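# Sort loose wooden strips into matching colour rows

## Task

Place every loose wooden strip onto the end of the existing row that has the same colour as the strip, so each row is extended only by strips of its colour; then open the grippers and release everything.

## Robot and tools

Robot: two arms, left_arm and right_arm, each ending in a parallel two-finger gripper. All positions are in one scene frame: origin on the table surface midway between the arms, +x pointing out across the table, +z up, and left_arm mounted on the +y side. The arm names do not tell you which side of a camera image an arm appears on. Reported hand positions can be slightly wrong, especially at long reach, and moves usually finish a centimetre or so short of the command, typically too low.

Gripper geometry: fingers extend along the gripper's own +z axis and close along its y axis. end_effector_position is the point between the finger pads, roughly 1 cm behind the tips. Orientation is a quaternion written w first (qw, qx, qy, qz).

The row format (16 numbers, always both arms, even if one should not move): left_arm x, y, z, qw, qx, qy, qz, opening, then right_arm in the same 8-number order. x, y, z are an absolute goal position in metres in the scene frame, and the quaternion is an absolute goal orientation, so together they form a pose, not an offset. opening ranges from -1 (closed) to +1 (fully open, 0.094 m). A row is rejected if its target lies more than 0.6 m from the arm's last reported position along any axis of that gripper. To keep an arm still, resend exactly the pose from the last result taken before it was meant to stay, plus the opening it should keep; to keep an orientation steady, repeat the same commanded quaternion rather than copying a drifted reported one.

Tools:
- execute_actions {"actions": [...], "pictures": bool}. An empty list just returns the state. One action {"rows": [[16 numbers], ...], "steps": n} runs up to 15 control steps of 1/30 s, one row per step, the final row repeated if rows run out (default 15 steps). A wait {"steps": n} (up to 300) sends nothing new and returns when n steps have elapsed since the previous result, counting your reply time. Each step the commanded pose is clipped to within 70 mm and 16 degrees of the measured pose, so far targets need several calls; after an action the arm only continues to its last clipped pose.
- move {"target": [16 numbers], "speed": m/s}. Drives both grippers along straight lines to the given absolute poses, finishing together, lasting 0.5 to 10 s (cut off at 10 s). speed is 0.002 to 0.5, default 0.25; rotation limited to twice that in rad/s. The opening is applied at the start. Paths ignore obstacles and the other arm. Its result adds a "move:" line with the ending (done, off_target, moving, held, fault) and any limits (paced = pose clipped; held = some steps blocked, after which the arm may jump fast), plus each gripper's distance from its goal.
- wait {"seconds": 0 to 10}: lets the scene run with no new command.
- zoom_image {"camera", "region": [x0, y0, x1, y1]} in image pixels from top-left, at most 504 by 504, giving a closer look at the latest image. Cameras: cam_head_left and cam_head_right (504x504, fixed above and behind), cam_left_wrist and cam_right_wrist (616x616 fisheye on the hands).
- finished_scene {"scene": number}: ends the current scene permanently and grades it; its result gives the next task.

Results: a state line left_arm: ... | right_arm: ... with each gripper's position and quaternion; grip_measured, the finger opening on the same -1..1 scale (the last joint value is the opening in metres; each gripper may read up to about 1 mm off); a "Hand target" line per arm showing where the controller is heading; "pose unreachable" when a clearance check altered or blocked a command, with HELD marking affected steps; FAULT or OVER-TEMPERATURE FAULT lines when an arm stops; MOTOR HOT above 75 °C. Joint limits (rad): waist -2.618..3.054, shoulder 0..3.142, elbow 0..3.142, wrist pitch -1.571..1.571, wrist yaw -1.571..1.571, wrist roll -2.094..2.094.

Grasping: to hold a strip, command an opening below the current grip_measured; about 0.03 under gives a firm grip, a smaller gap a gentler one. Thin strips (under ~2 mm) get less squeeze. The simulation keeps running while the operator thinks, and holding a load heats motors: at 90 °C the arm is halted for 10 s, at 100 °C it goes limp and drops things.

Cautions: do not push anything off the table, do not let the arms collide or press on each other, approach contacts slowly and without aiming far past the surface, avoid dropping or slamming strips, and expect occasional outside tugs on a held strip or nudges to loose ones. Open both grippers at the end before finishing.

Each tool is called after "Call:" as name(argument=value, ...) on one line, values as JSON.

## Session

Call:
execute_actions(actions=[])

Scene clock: 0.00 s of 5700.00 s.
left_arm: end_effector_position=(+0.3779, +0.4846, +0.1500) grip_measured=+1.000 end_effector_quat_wxyz=(+0.452, -0.386, +0.775, -0.216) | right_arm: end_effector_position=(+0.2091, -0.1748, +0.1091) grip_measured=+1.000 end_effector_quat_wxyz=(-0.186, +0.343, +0.891, +0.233)
Joint positions: left_arm=[ 0.594  1.634  0.971  0.063  0.49  -0.596  0.094] | right_arm=[ 0.322  1.476  1.012 -1.195 -0.6    0.886  0.094]
Joint velocities: left_arm=[ 0.012 -0.017  0.017 -0.051  0.022 -0.037  0.   ] | right_arm=[-0.002 -0.027  0.007  0.022  0.051 -0.037  0.   ]
Motor temperatures (°C, as the motors report them): left_arm=[24 48 31 27 26 26] | right_arm=[24 39 31 27 25 27]
Hand target (left_arm): +0.380, +0.486, +0.161; +0.464, -0.378, +0.772, -0.214
Hand target (right_arm): +0.211, -0.174, +0.112; -0.181, +0.341, +0.891, +0.238
camera_calibration (this result's frames):
cam_left_wrist: T_world_to_cam=[[0.524212, -0.361123, 0.771227, -0.1341], [-0.565846, -0.824509, -0.00145971, 0.658825], [0.636411, -0.435631, -0.636558, 0.176006], [0, 0, 0, 1]] pos_world=[0.331079, 0.571454, 0.216421]
cam_right_wrist: T_world_to_cam=[[-0.69173, -0.625733, -0.36051, 0.0815396], [-0.611332, 0.241642, 0.75358, 0.137835], [-0.384425, 0.741665, -0.549682, 0.377593], [0, 0, 0, 1]] pos_world=[0.285822, -0.262332, 0.133083]

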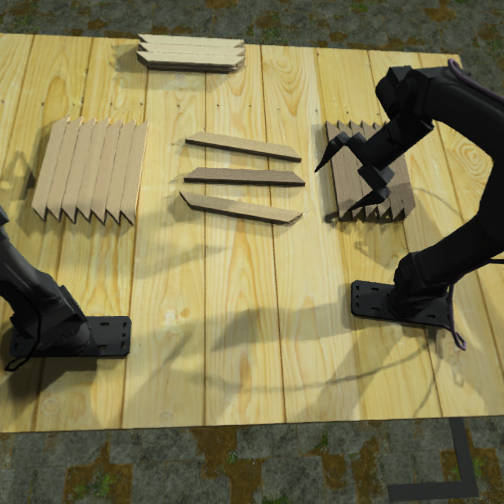

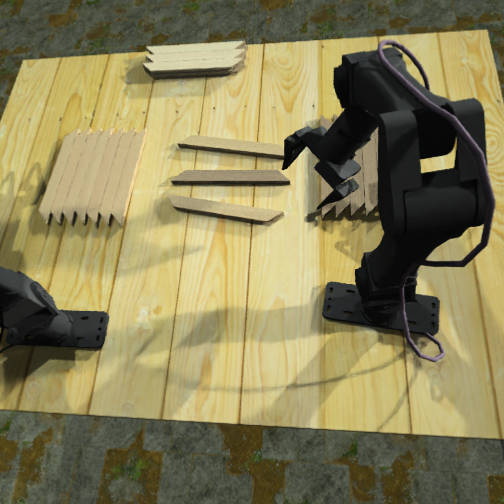

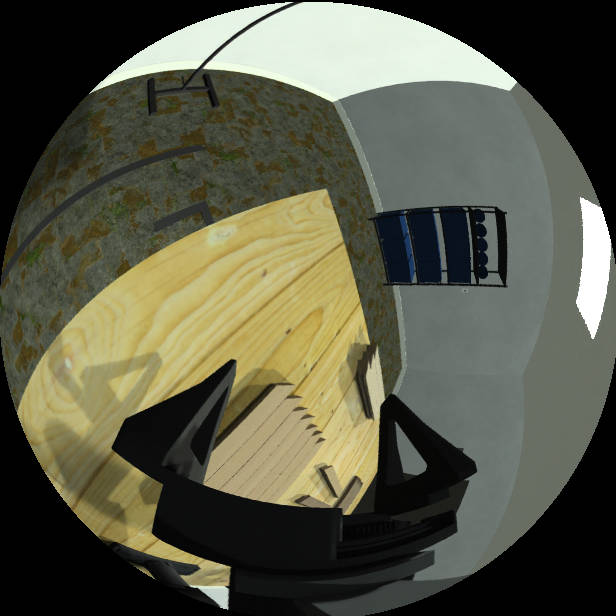

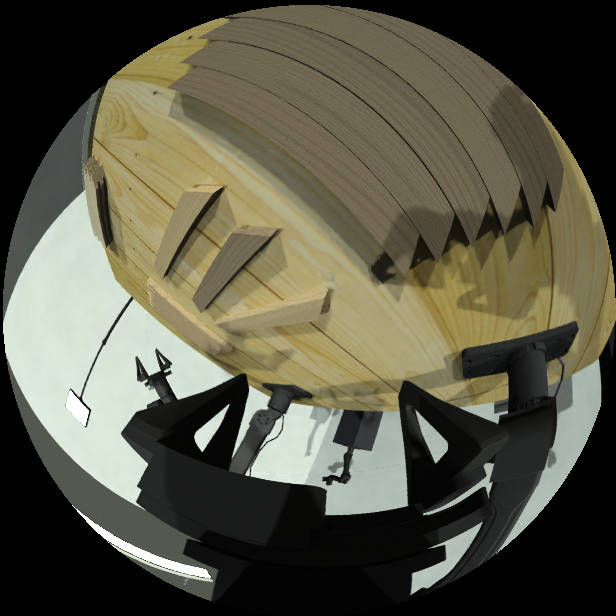

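Call:
zoom_image(camera="cam_head_left", region=[20, 20, 430, 240])

Region (20, 20, 430, 240) of cam_head_left's 504x504 image, scaled by 1.229, with more detail than that image has; it fills the top 270 rows of this view, and the rest is white.

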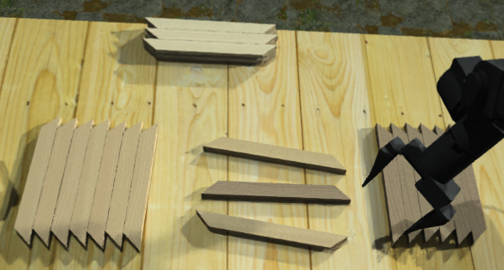

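Call:
zoom_image(camera="cam_head_left", region=[100, 25, 320, 235])

Call:
zoom_image(camera="cam_head_right", region=[100, 25, 320, 235])

Region (100, 25, 320, 235) of cam_head_left's 504x504 image, scaled by 2.291, with more detail than that image has; it fills the top 481 rows of this view, and the rest is white.

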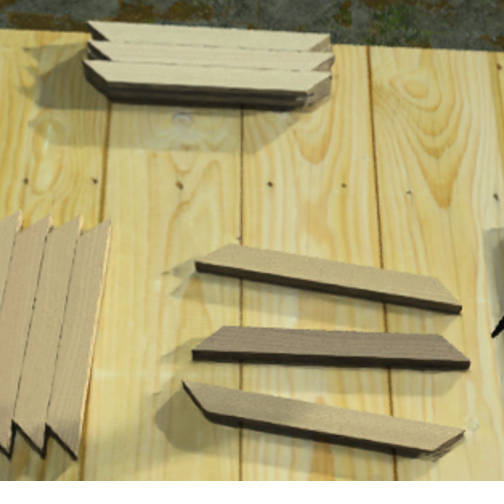

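Region (100, 25, 320, 235) of cam_head_right's 504x504 image, scaled by 2.291, with more detail than that image has; it fills the top 481 rows of this view, and the rest is white.

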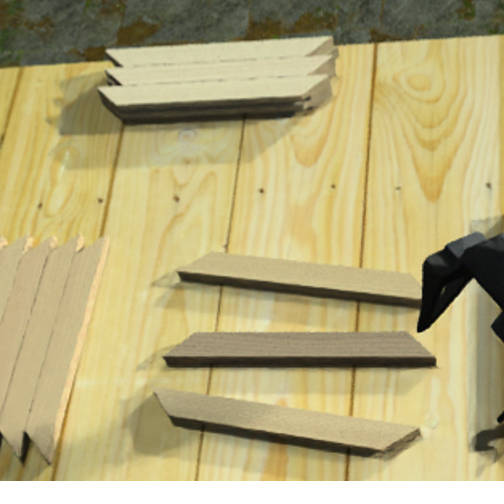

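Call:
zoom_image(camera="cam_head_left", region=[125, 25, 255, 85])

Region (125, 25, 255, 85) of cam_head_left's 504x504 image, scaled by 3.877, with more detail than that image has; it fills the top 233 rows of this view, and the rest is white.

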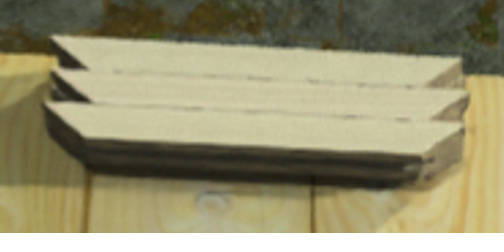

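Call:
move(target=[0.27,0.26,0.13,0,0,1,0,0.4,0.27,-0.13,0.12,0,0,1,0,0.4], speed=0.15)

Call:
move(target=[0.27,0.26,0.13,0,0,1,0,0.4,0.30,-0.035,0.08,0,-0.6915,0.7224,0,0.4], speed=0.2)

Scene clock: 125.03 s of 5700.00 s.
left_arm: end_effector_position=(+0.2627, +0.2614, +0.1239) grip_measured=+0.402 end_effector_quat_wxyz=(+0.000, +0.006, +1.000, -0.014) | right_arm: end_effector_position=(+0.2662, -0.1313, +0.1162) grip_measured=+0.403 end_effector_quat_wxyz=(-0.005, +0.009, +1.000, +0.007)
Joint positions: left_arm=[-0.109  1.716  1.445 -1.297  0.028 -0.101  0.066] | right_arm=[ 0.749  1.738  1.441 -1.274 -0.017  0.621  0.066]
Joint velocities: left_arm=[-0.032 -0.032  0.002  0.051 -0.051  0.095  0.   ] | right_arm=[-0.002  0.002 -0.002 -0.022 -0.022 -0.051  0.   ]
Motor temperatures (°C, as the motors report them): left_arm=[24 51 36 33 26 26] | right_arm=[24 39 35 27 25 27]
Hand target (left_arm): +0.266, +0.261, +0.129; +0.004, +0.009, +1.000, -0.008
Hand target (right_arm): +0.269, -0.128, +0.120; +0.001, +0.001, +1.000, +0.004
Off the commanded pose (left_arm): 0.010 m, 2 deg.
Off the commanded pose (right_arm): 0.005 m, 1 deg.
After step 90, 117.00 s passed at rest.
move: done
camera_calibration (this result's frames):
cam_left_wrist: T_world_to_cam=[[0.267258, -0.962879, -0.037924, 0.190856], [-0.824049, -0.248771, 0.508975, 0.26364], [-0.499516, -0.104776, -0.859945, 0.375116], [0, 0, 0, 1]] pos_world=[0.353621, 0.28866, 0.195631]
cam_right_wrist: T_world_to_cam=[[0.00687118, -0.99597, -0.089421, -0.115213], [-0.918911, -0.0415585, 0.392269, 0.24357], [-0.394404, 0.0794746, -0.915494, 0.329477], [0, 0, 0, 1]] pos_world=[0.354558, -0.130811, 0.195786]

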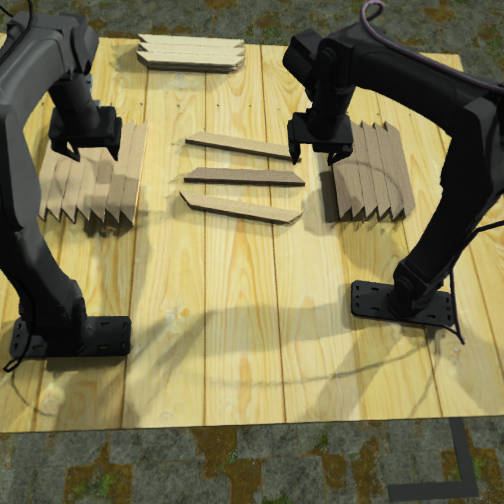

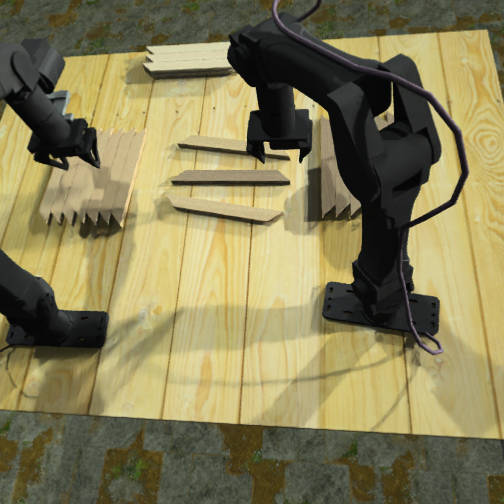

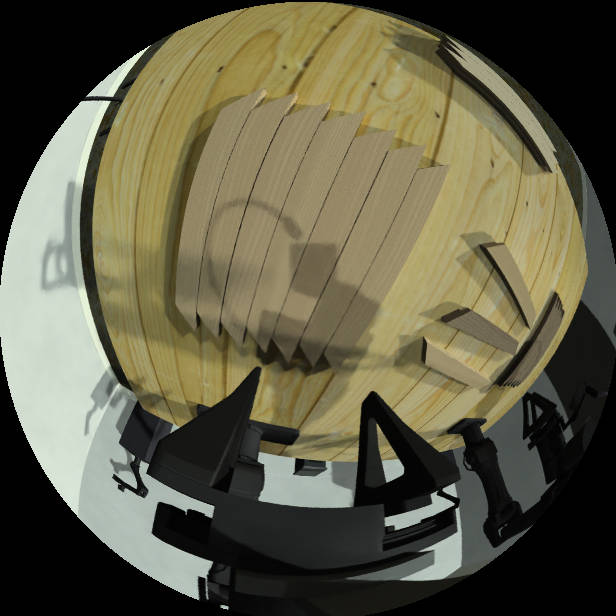

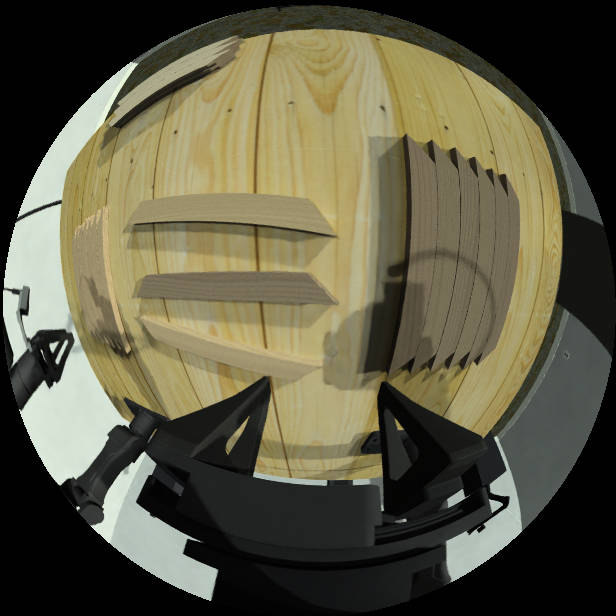

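Scene clock: 129.40 s of 5700.00 s.
left_arm: end_effector_position=(+0.2665, +0.2635, +0.1250) grip_measured=+0.402 end_effector_quat_wxyz=(-0.005, -0.006, +1.000, -0.006) | right_arm: end_effector_position=(+0.2949, -0.0424, +0.0764) grip_measured=+0.403 end_effector_quat_wxyz=(+0.011, +0.685, -0.729, -0.003)
Joint positions: left_arm=[-0.109  1.74   1.478 -1.317  0.014 -0.126  0.066] | right_arm=[ 0.899  2.082  1.746 -1.258 -0.005 -0.755  0.066]
Joint velocities: left_arm=[ 0.012 -0.007  0.002 -0.022 -0.037 -0.007  0.001] | right_arm=[-0.002 -0.007  0.007 -0.037 -0.007 -0.037  0.001]
Motor temperatures (°C, as the motors report them): left_arm=[24 50 36 32 26 26] | right_arm=[24 40 35 27 25 27]
Hand target (left_arm): +0.270, +0.260, +0.130; +0.000, -0.000, +1.000, -0.000
Hand target (right_arm): +0.299, -0.034, +0.080; -0.000, +0.692, -0.722, -0.001
Off the commanded pose (left_arm): 0.007 m, 1 deg.
Off the commanded pose (right_arm): 0.010 m, 2 deg.
move: done
camera_calibration (this result's frames):
cam_left_wrist: T_world_to_cam=[[0.29052, -0.955252, -0.0555968, 0.185928], [-0.812286, -0.276916, 0.513331, 0.27043], [-0.505756, -0.103972, -0.856388, 0.379141], [0, 0, 0, 1]] pos_world=[0.357404, 0.291915, 0.196209]
cam_right_wrist: T_world_to_cam=[[0.994802, -0.0377615, -0.0945659, -0.280763], [0.00264122, -0.918815, 0.394681, -0.0199414], [-0.101792, -0.392879, -0.913939, 0.19085], [0, 0, 0, 1]] pos_world=[0.298784, 0.0460564, 0.155745]

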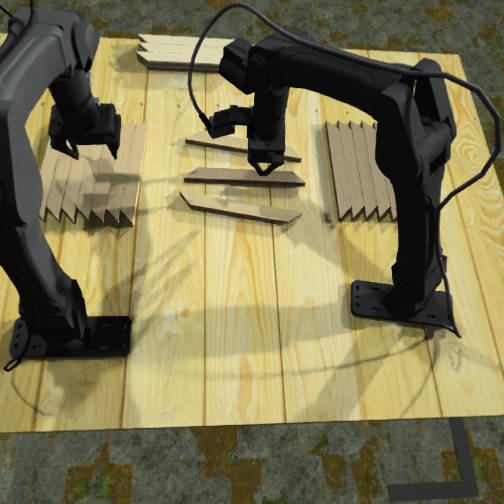

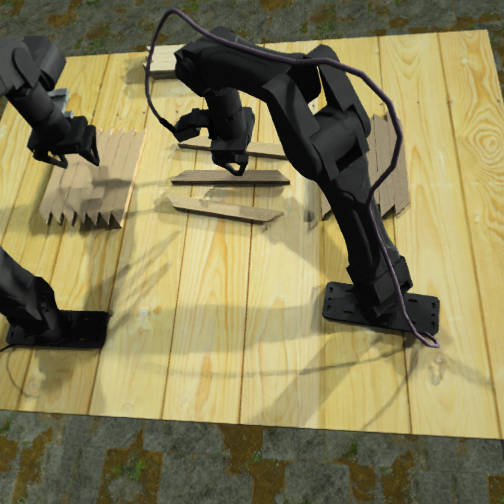

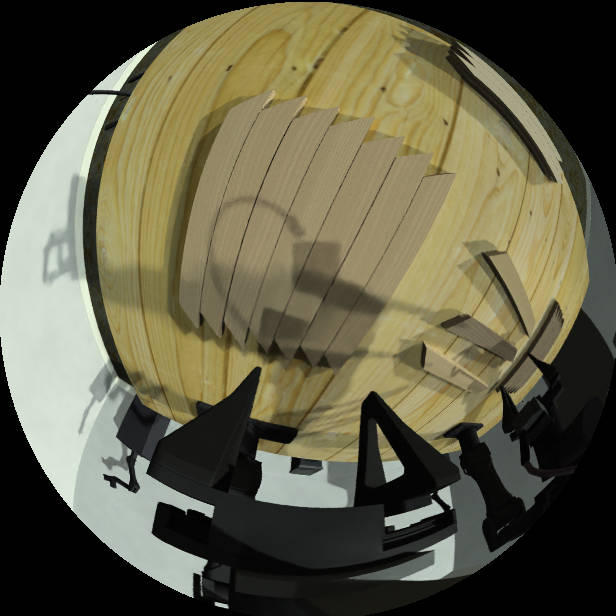

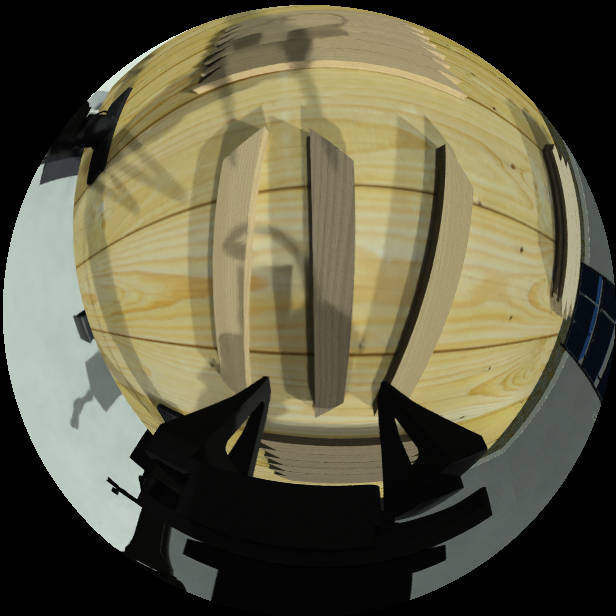

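Call:
zoom_image(camera="cam_left_wrist", region=[380, 20, 600, 400])

Call:
zoom_image(camera="cam_right_wrist", region=[180, 30, 610, 420])

Region (380, 20, 600, 400) of cam_left_wrist's 616x616 image, scaled by 1.326, with more detail than that image has; it fills the left 292 columns of this view, and the rest is white.

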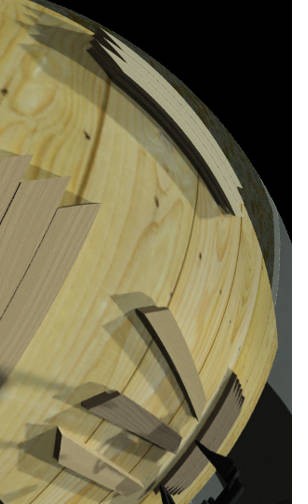

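Region (180, 30, 610, 420) of cam_right_wrist's 616x616 image, scaled by 1.172, with more detail than that image has; it fills the top 457 rows of this view, and the rest is white.

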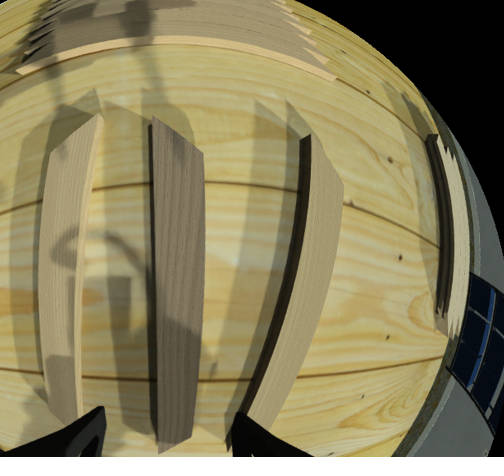

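Call:
zoom_image(camera="cam_head_left", region=[110, 30, 250, 230])

Region (110, 30, 250, 230) of cam_head_left's 504x504 image, scaled by 2.520, with more detail than that image has; it fills the left 353 columns of this view, and the rest is white.

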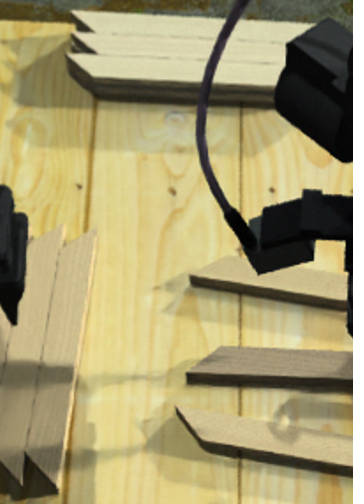

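Call:
move(target=[0.27,0.26,0.13,0,0,1,0,0.4,0.304,-0.012,0.045,0,-0.6915,0.7224,0,0.4], speed=0.06)

Scene clock: 172.80 s of 5700.00 s.
left_arm: end_effector_position=(+0.2665, +0.2635, +0.1250) grip_measured=+0.402 end_effector_quat_wxyz=(-0.005, -0.006, +1.000, -0.006) | right_arm: end_effector_position=(+0.2983, -0.0218, +0.0409) grip_measured=+0.403 end_effector_quat_wxyz=(+0.017, +0.690, -0.724, -0.002)
Joint positions: left_arm=[-0.109  1.74   1.478 -1.317  0.013 -0.126  0.066] | right_arm=[ 0.931  2.182  1.761 -1.182 -0.004 -0.738  0.066]
Joint velocities: left_arm=[ 0.007 -0.022 -0.007  0.007  0.022  0.037 -0.001] | right_arm=[-0.007  0.002 -0.022  0.007 -0.007 -0.037  0.001]
Motor temperatures (°C, as the motors report them): left_arm=[24 48 36 30 26 26] | right_arm=[24 43 37 27 25 27]
Hand target (left_arm): +0.270, +0.260, +0.130; +0.000, -0.000, +1.000, -0.000
Hand target (right_arm): +0.304, -0.012, +0.045; -0.000, +0.691, -0.722, -0.001
Off the commanded pose (left_arm): 0.007 m, 1 deg.
Off the commanded pose (right_arm): 0.012 m, 2 deg.
After step 90, 39.20 s passed at rest.
move: off_target (right_arm)
camera_calibration (this result's frames):
cam_left_wrist: T_world_to_cam=[[0.290519, -0.955232, -0.0559464, 0.186029], [-0.812309, -0.277108, 0.513191, 0.27053], [-0.505719, -0.103646, -0.856449, 0.379064], [0, 0, 0, 1]] pos_world=[0.357409, 0.291956, 0.196223]
cam_right_wrist: T_world_to_cam=[[0.99458, -0.0241343, -0.101136, -0.286068], [0.018697, -0.91532, 0.402292, 0.00800038], [-0.102281, -0.402002, -0.909908, 0.166634], [0, 0, 0, 1]] pos_world=[0.301412, 0.0674062, 0.119472]

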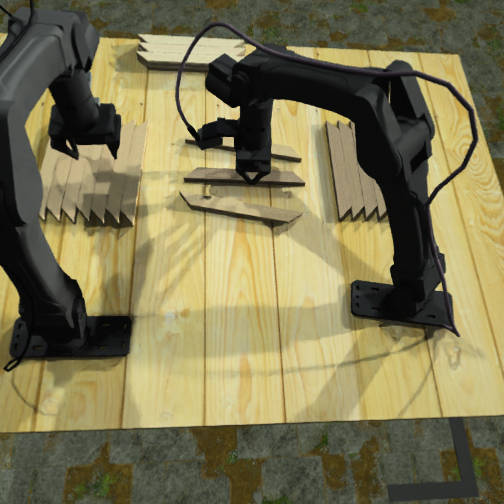

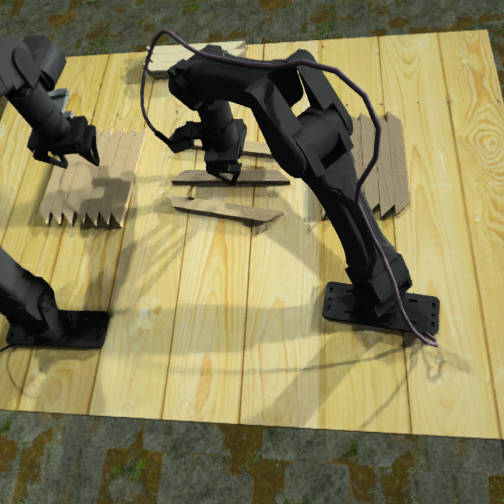

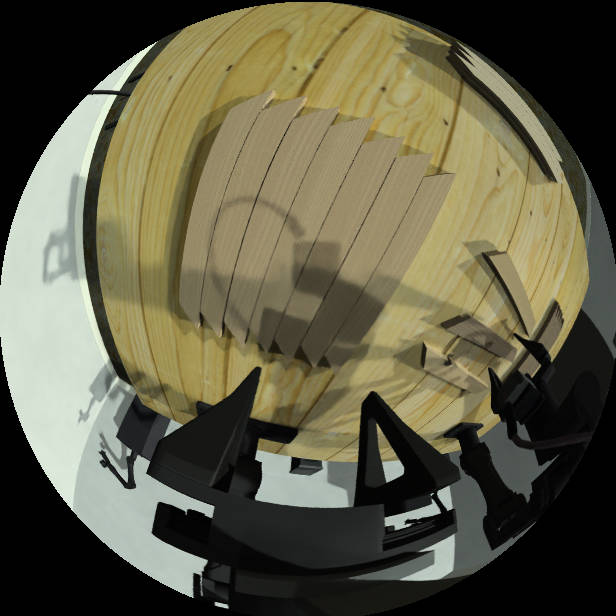

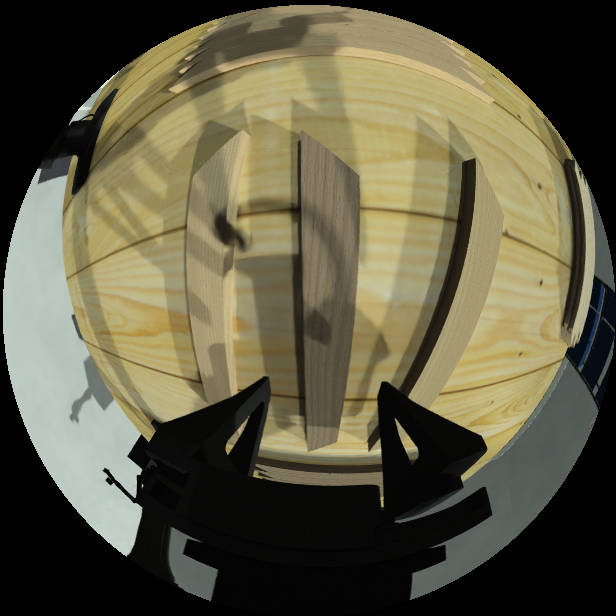

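Centred. Lower.

Call:
move(target=[0.27,0.26,0.13,0,0,1,0,0.4,0.304,-0.014,0.012,0,-0.6915,0.7224,0,0.4], speed=0.04)

Call:
move(target=[0.27,0.26,0.13,0,0,1,0,0.4,0.304,-0.014,0.012,0,-0.6915,0.7224,0,-0.465], speed=0.04)

Scene clock: 181.00 s of 5700.00 s.
left_arm: end_effector_position=(+0.2665, +0.2635, +0.1250) grip_measured=+0.402 end_effector_quat_wxyz=(-0.005, -0.006, +1.000, -0.006) | right_arm: end_effector_position=(+0.3059, -0.0143, +0.0175) grip_measured=+0.403 end_effector_quat_wxyz=(-0.002, +0.690, -0.724, -0.002)
Joint positions: left_arm=[-0.109  1.74   1.478 -1.317  0.013 -0.126  0.066] | right_arm=[ 0.931  2.208  1.708 -1.066 -0.004 -0.737  0.066]
Joint velocities: left_arm=[ 0.017  0.002 -0.007 -0.007  0.022 -0.081 -0.001] | right_arm=[ 0.002 -0.007  0.007  0.022 -0.081 -0.007  0.   ]
Motor temperatures (°C, as the motors report them): left_arm=[24 48 36 30 26 26] | right_arm=[24 44 36 27 25 27]
Hand target (left_arm): +0.270, +0.260, +0.130; +0.000, -0.000, +1.000, -0.000
Hand target (right_arm): +0.304, -0.014, +0.012; +0.000, +0.691, -0.722, -0.000
Off the commanded pose (left_arm): 0.007 m, 1 deg.
Off the commanded pose (right_arm): 0.006 m, 0 deg.
After step 90, 4.00 s passed at rest.
move: done
camera_calibration (this result's frames):
cam_left_wrist: T_world_to_cam=[[0.290519, -0.955232, -0.0559464, 0.186029], [-0.812309, -0.277108, 0.513191, 0.27053], [-0.505719, -0.103646, -0.856449, 0.379064], [0, 0, 0, 1]] pos_world=[0.357409, 0.291956, 0.196223]
cam_right_wrist: T_world_to_cam=[[0.996985, -0.0221827, -0.0743571, -0.297063], [0.00761967, -0.925647, 0.378311, 0.0277833], [-0.0772205, -0.377737, -0.922687, 0.142049], [0, 0, 0, 1]] pos_world=[0.306924, 0.0727851, 0.0984677]

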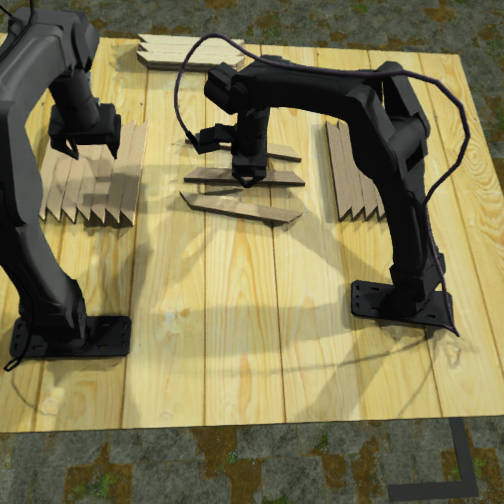

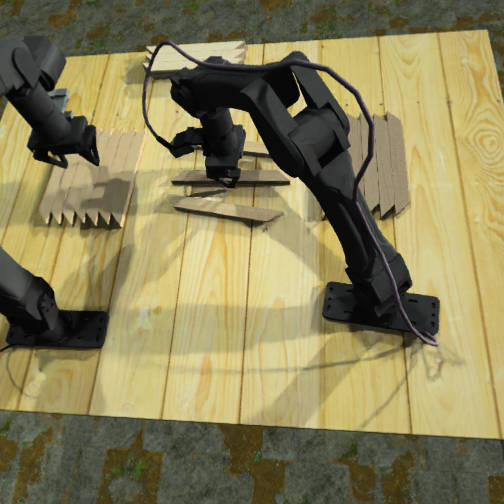

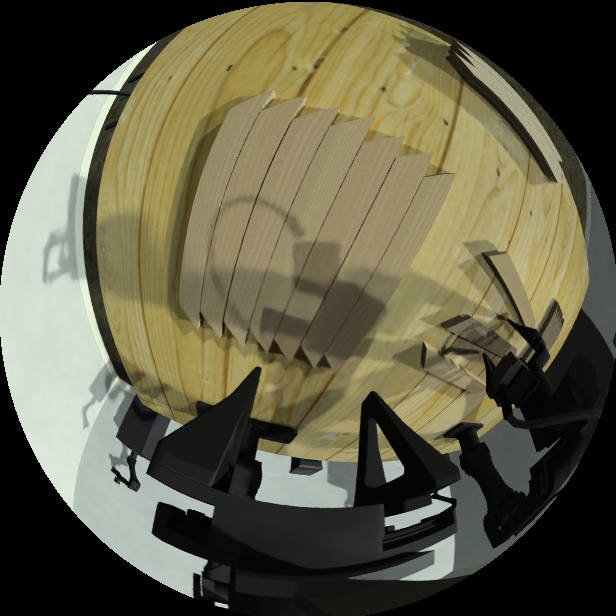

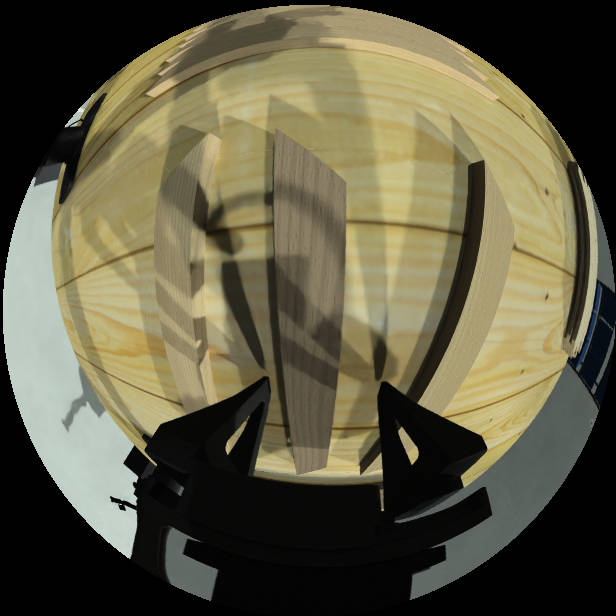

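Scene clock: 181.70 s of 5700.00 s.
left_arm: end_effector_position=(+0.2665, +0.2635, +0.1250) grip_measured=+0.402 end_effector_quat_wxyz=(-0.005, -0.006, +1.000, -0.006) | right_arm: end_effector_position=(+0.3063, -0.0141, +0.0175) grip_measured=-0.437 end_effector_quat_wxyz=(-0.003, +0.690, -0.724, -0.002)
Joint positions: left_arm=[-0.109  1.74   1.478 -1.317  0.013 -0.126  0.066] | right_arm=[ 0.931  2.208  1.708 -1.065 -0.003 -0.737  0.026]
Joint velocities: left_arm=[-0.007  0.012  0.002 -0.066 -0.037 -0.051 -0.001] | right_arm=[-0.017  0.002  0.002  0.037  0.037 -0.022  0.   ]
Motor temperatures (°C, as the motors report them): left_arm=[24 48 36 30 26 26] | right_arm=[24 44 36 27 25 27]
Hand target (left_arm): +0.270, +0.260, +0.130; +0.000, -0.000, +1.000, -0.000
Hand target (right_arm): +0.304, -0.014, +0.012; +0.000, +0.691, -0.722, +0.000
Off the commanded pose (left_arm): 0.007 m, 1 deg.
Off the commanded pose (right_arm): 0.006 m, 0 deg.
move: done
camera_calibration (this result's frames):
cam_left_wrist: T_world_to_cam=[[0.290519, -0.955232, -0.0559464, 0.186029], [-0.812309, -0.277108, 0.513191, 0.27053], [-0.505719, -0.103646, -0.856449, 0.379064], [0, 0, 0, 1]] pos_world=[0.357409, 0.291956, 0.196223]
cam_right_wrist: T_world_to_cam=[[0.997104, -0.0221472, -0.0727557, -0.297486], [0.00700399, -0.925852, 0.377822, 0.0281338], [-0.0757287, -0.377238, -0.923015, 0.1417], [0, 0, 0, 1]] pos_world=[0.307158, 0.0729137, 0.0985175]

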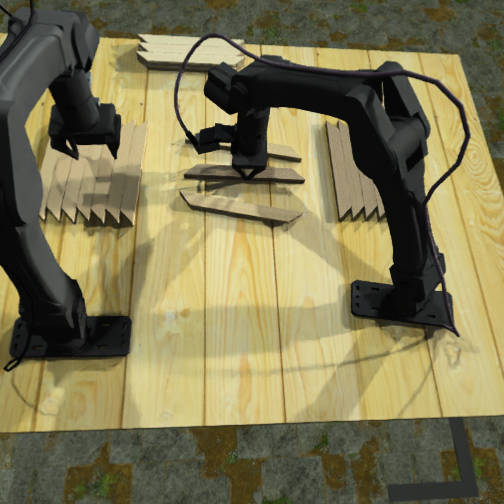

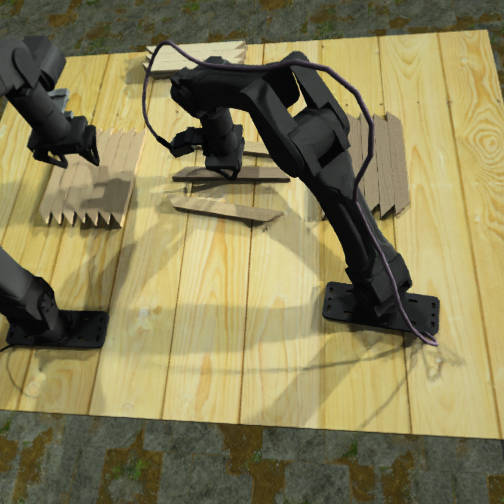

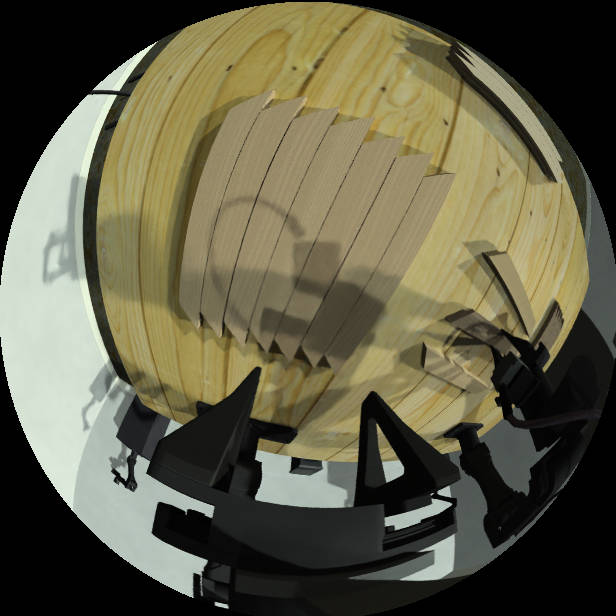

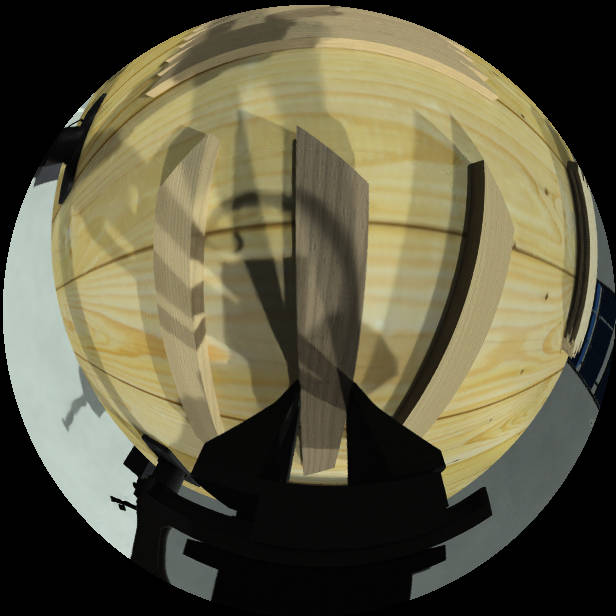

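Call:
move(target=[0.27,0.26,0.13,0,0,1,0,0.4,0.304,-0.02,0.075,0,-0.6915,0.7224,0,-0.465], speed=0.08)

Call:
move(target=[0.27,0.26,0.13,0,0,1,0,0.4,0.325,-0.15,0.075,0,0,1,0,-0.465], speed=0.12)

Scene clock: 200.87 s of 5700.00 s.
left_arm: end_effector_position=(+0.2665, +0.2635, +0.1250) grip_measured=+0.402 end_effector_quat_wxyz=(-0.005, -0.006, +1.000, -0.006) | right_arm: end_effector_position=(+0.2985, -0.0220, +0.0590) grip_measured=-0.437 end_effector_quat_wxyz=(+0.017, +0.691, -0.723, -0.001)
Joint positions: left_arm=[-0.109  1.74   1.478 -1.317  0.013 -0.126  0.066] | right_arm=[ 0.931  2.173  1.818 -1.251 -0.003 -0.74   0.026]
Joint velocities: left_arm=[-0.007 -0.002 -0.012  0.037 -0.007 -0.007  0.   ] | right_arm=[-0.007 -0.007 -0.012 -0.066  0.051 -0.037  0.001]
Motor temperatures (°C, as the motors report them): left_arm=[24 48 36 29 26 26] | right_arm=[24 45 35 27 25 27]
Hand target (left_arm): +0.270, +0.260, +0.130; +0.000, -0.000, +1.000, -0.000
Hand target (right_arm): +0.304, -0.020, +0.075; -0.000, +0.692, -0.722, +0.000
Off the commanded pose (left_arm): 0.007 m, 1 deg.
Off the commanded pose (right_arm): 0.017 m, 2 deg.
After step 90, 14.90 s passed at rest.
move: off_target (right_arm)
camera_calibration (this result's frames):
cam_left_wrist: T_world_to_cam=[[0.290519, -0.955232, -0.0559464, 0.186029], [-0.812309, -0.277108, 0.513191, 0.27053], [-0.505719, -0.103646, -0.856449, 0.379064], [0, 0, 0, 1]] pos_world=[0.357409, 0.291956, 0.196223]
cam_right_wrist: T_world_to_cam=[[0.994656, -0.0220333, -0.100862, -0.284502], [0.0207603, -0.91432, 0.404461, -0.000202899], [-0.101132, -0.404393, -0.908977, 0.182594], [0, 0, 0, 1]] pos_world=[0.301452, 0.0673858, 0.13736]

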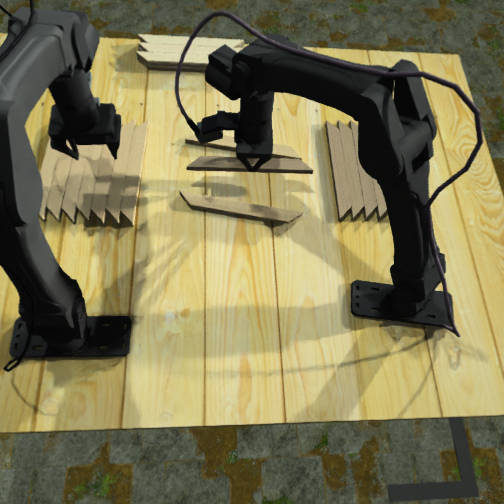

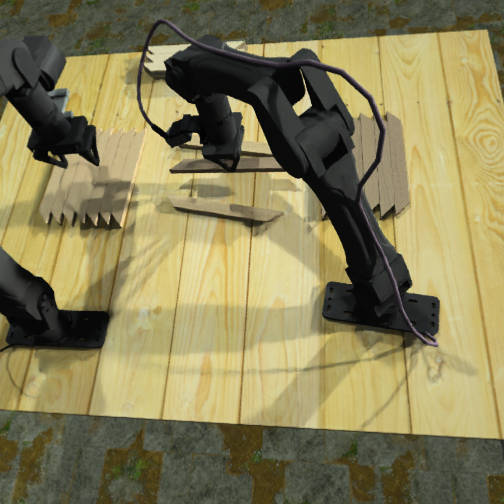

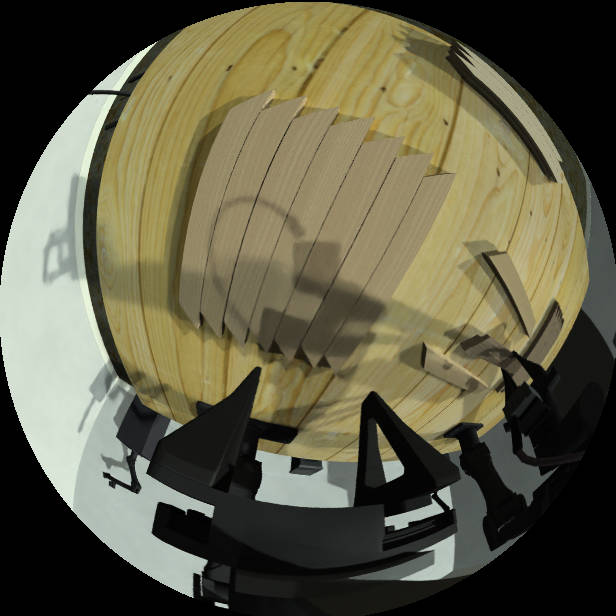

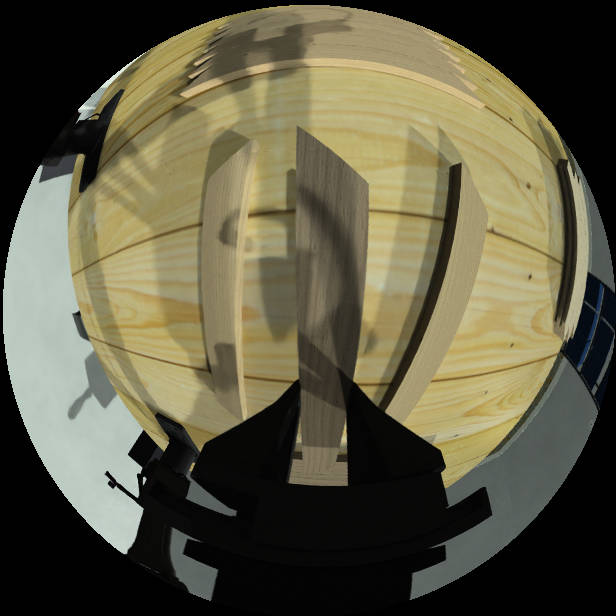

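Scene clock: 207.63 s of 5700.00 s.
left_arm: end_effector_position=(+0.2665, +0.2635, +0.1250) grip_measured=+0.402 end_effector_quat_wxyz=(-0.005, -0.006, +1.000, -0.006) | right_arm: end_effector_position=(+0.3237, -0.1472, +0.0682) grip_measured=-0.437 end_effector_quat_wxyz=(-0.014, -0.008, +1.000, -0.006)
Joint positions: left_arm=[-0.109  1.74   1.478 -1.317  0.013 -0.126  0.066] | right_arm=[ 0.628  1.944  1.512 -1.169 -0.003  0.466  0.026]
Joint velocities: left_arm=[ 0.002 -0.002  0.002  0.007  0.051 -0.022 -0.001] | right_arm=[-0.002 -0.007 -0.012 -0.022  0.095 -0.007  0.001]
Motor temperatures (°C, as the motors report them): left_arm=[24 48 36 29 26 26] | right_arm=[24 46 35 27 25 27]
Hand target (left_arm): +0.270, +0.260, +0.130; +0.000, -0.000, +1.000, -0.000
Hand target (right_arm): +0.327, -0.151, +0.075; +0.001, +0.000, +1.000, -0.002
Off the commanded pose (left_arm): 0.007 m, 1 deg.
Off the commanded pose (right_arm): 0.008 m, 2 deg.
move: done
camera_calibration (this result's frames):
cam_left_wrist: T_world_to_cam=[[0.290519, -0.955232, -0.0559464, 0.186029], [-0.812309, -0.277108, 0.513191, 0.27053], [-0.505719, -0.103646, -0.856449, 0.379064], [0, 0, 0, 1]] pos_world=[0.357409, 0.291956, 0.196223]
cam_right_wrist: T_world_to_cam=[[0.0395452, -0.997136, -0.0644648, -0.148247], [-0.909946, -0.0625922, 0.409976, 0.307322], [-0.412836, 0.042447, -0.909816, 0.309522], [0, 0, 0, 1]] pos_world=[0.413291, -0.141725, 0.146057]

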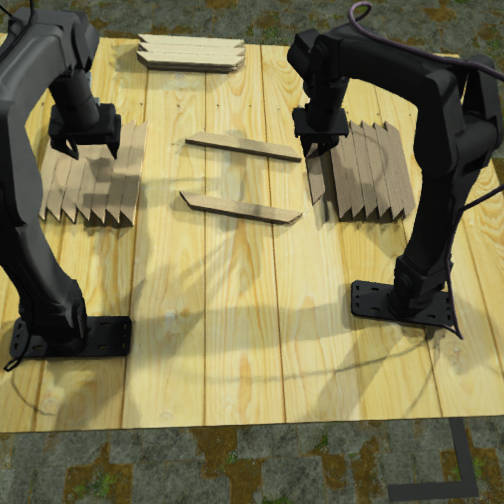

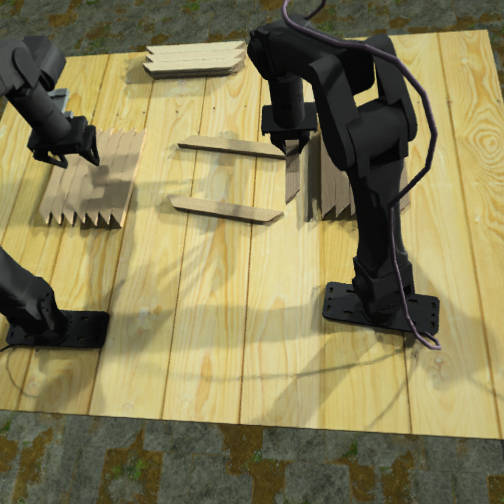

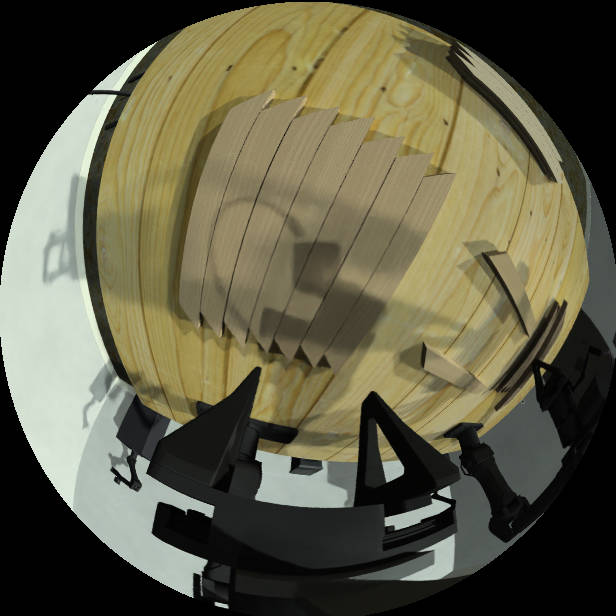

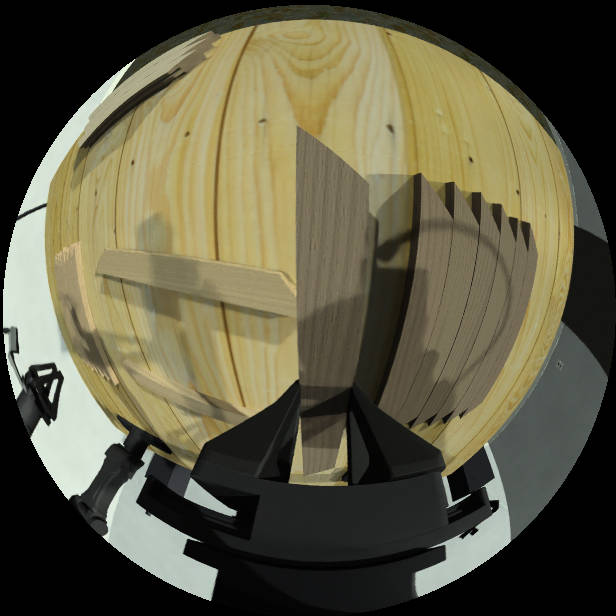

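Call:
move(target=[0.24,0.04,0.09,0,-0.5878,0.809,0,0.4,0.322,-0.176,0.05,0,0,1,0,-0.465], speed=0.12)

Scene clock: 234.17 s of 5700.00 s.
left_arm: end_effector_position=(+0.2346, +0.0445, +0.0862) grip_measured=+0.402 end_effector_quat_wxyz=(-0.007, -0.589, +0.808, +0.001) | right_arm: end_effector_position=(+0.3191, -0.1731, +0.0422) grip_measured=-0.437 end_effector_quat_wxyz=(-0.016, -0.002, +1.000, -0.006)
Joint positions: left_arm=[-0.733  2.     1.664 -1.24   0.013 -1.996  0.066] | right_arm=[ 0.567  1.915  1.367 -1.057 -0.003  0.417  0.026]
Joint velocities: left_arm=[-0.022  0.002  0.002 -0.037 -0.037  0.022  0.   ] | right_arm=[ 0.002 -0.012  0.002 -0.051 -0.007 -0.037  0.001]
Motor temperatures (°C, as the motors report them): left_arm=[24 47 36 29 26 26] | right_arm=[24 47 34 27 25 27]
Hand target (left_arm): +0.237, +0.039, +0.091; -0.001, -0.588, +0.809, -0.005
Hand target (right_arm): +0.322, -0.176, +0.050; -0.000, -0.000, +1.000, -0.001
Off the commanded pose (left_arm): 0.008 m, 1 deg.
Off the commanded pose (right_arm): 0.009 m, 2 deg.
After step 90, 17.90 s passed at rest.
move: done
camera_calibration (this result's frames):
cam_left_wrist: T_world_to_cam=[[0.996603, -0.0289161, -0.0771145, -0.221175], [0.0142588, -0.861615, 0.507361, 0.0364316], [-0.081114, -0.506737, -0.858276, 0.225481], [0, 0, 0, 1]] pos_world=[0.238194, 0.139254, 0.157985]
cam_right_wrist: T_world_to_cam=[[0.0270208, -0.997587, -0.0639462, -0.171631], [-0.908565, -0.0511855, 0.414596, 0.313518], [-0.416869, 0.0468965, -0.907756, 0.287094], [0, 0, 0, 1]] pos_world=[0.40917, -0.168633, 0.119653]

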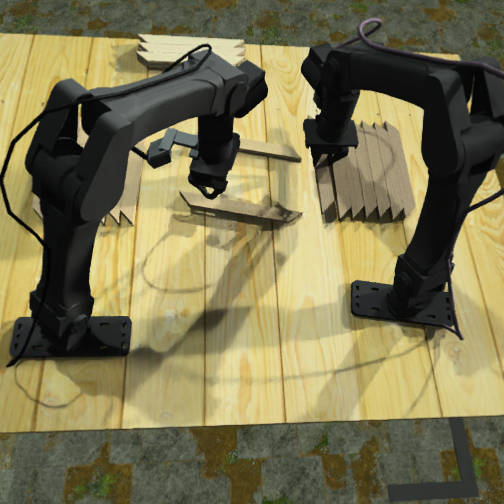

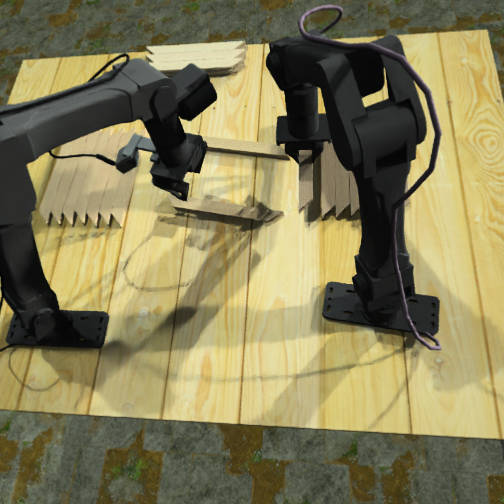

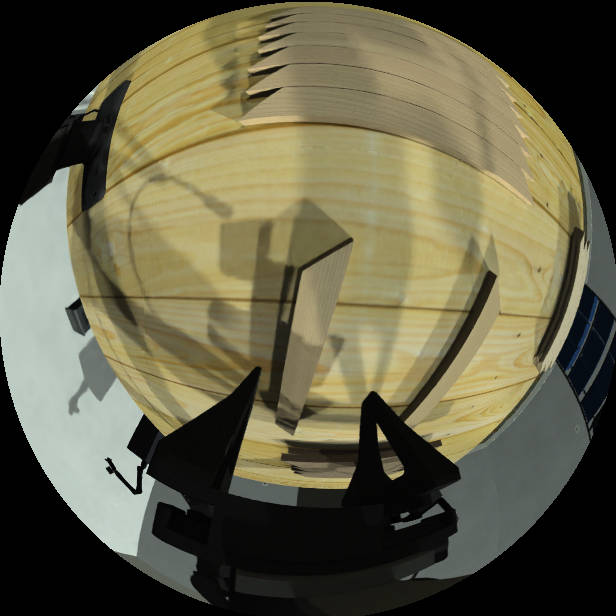

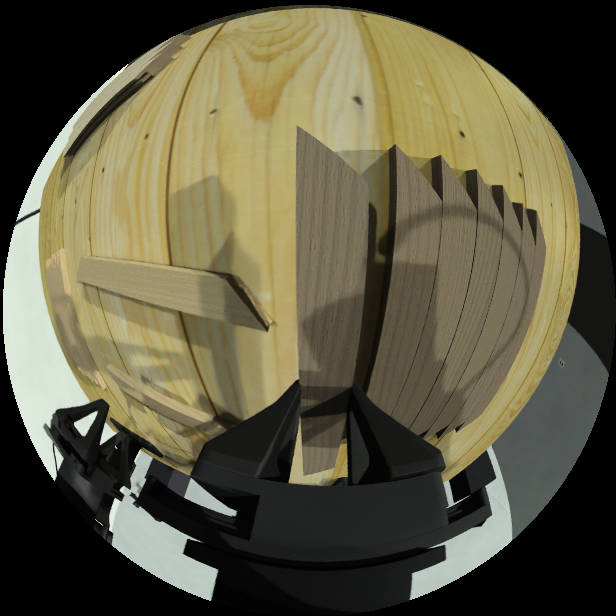

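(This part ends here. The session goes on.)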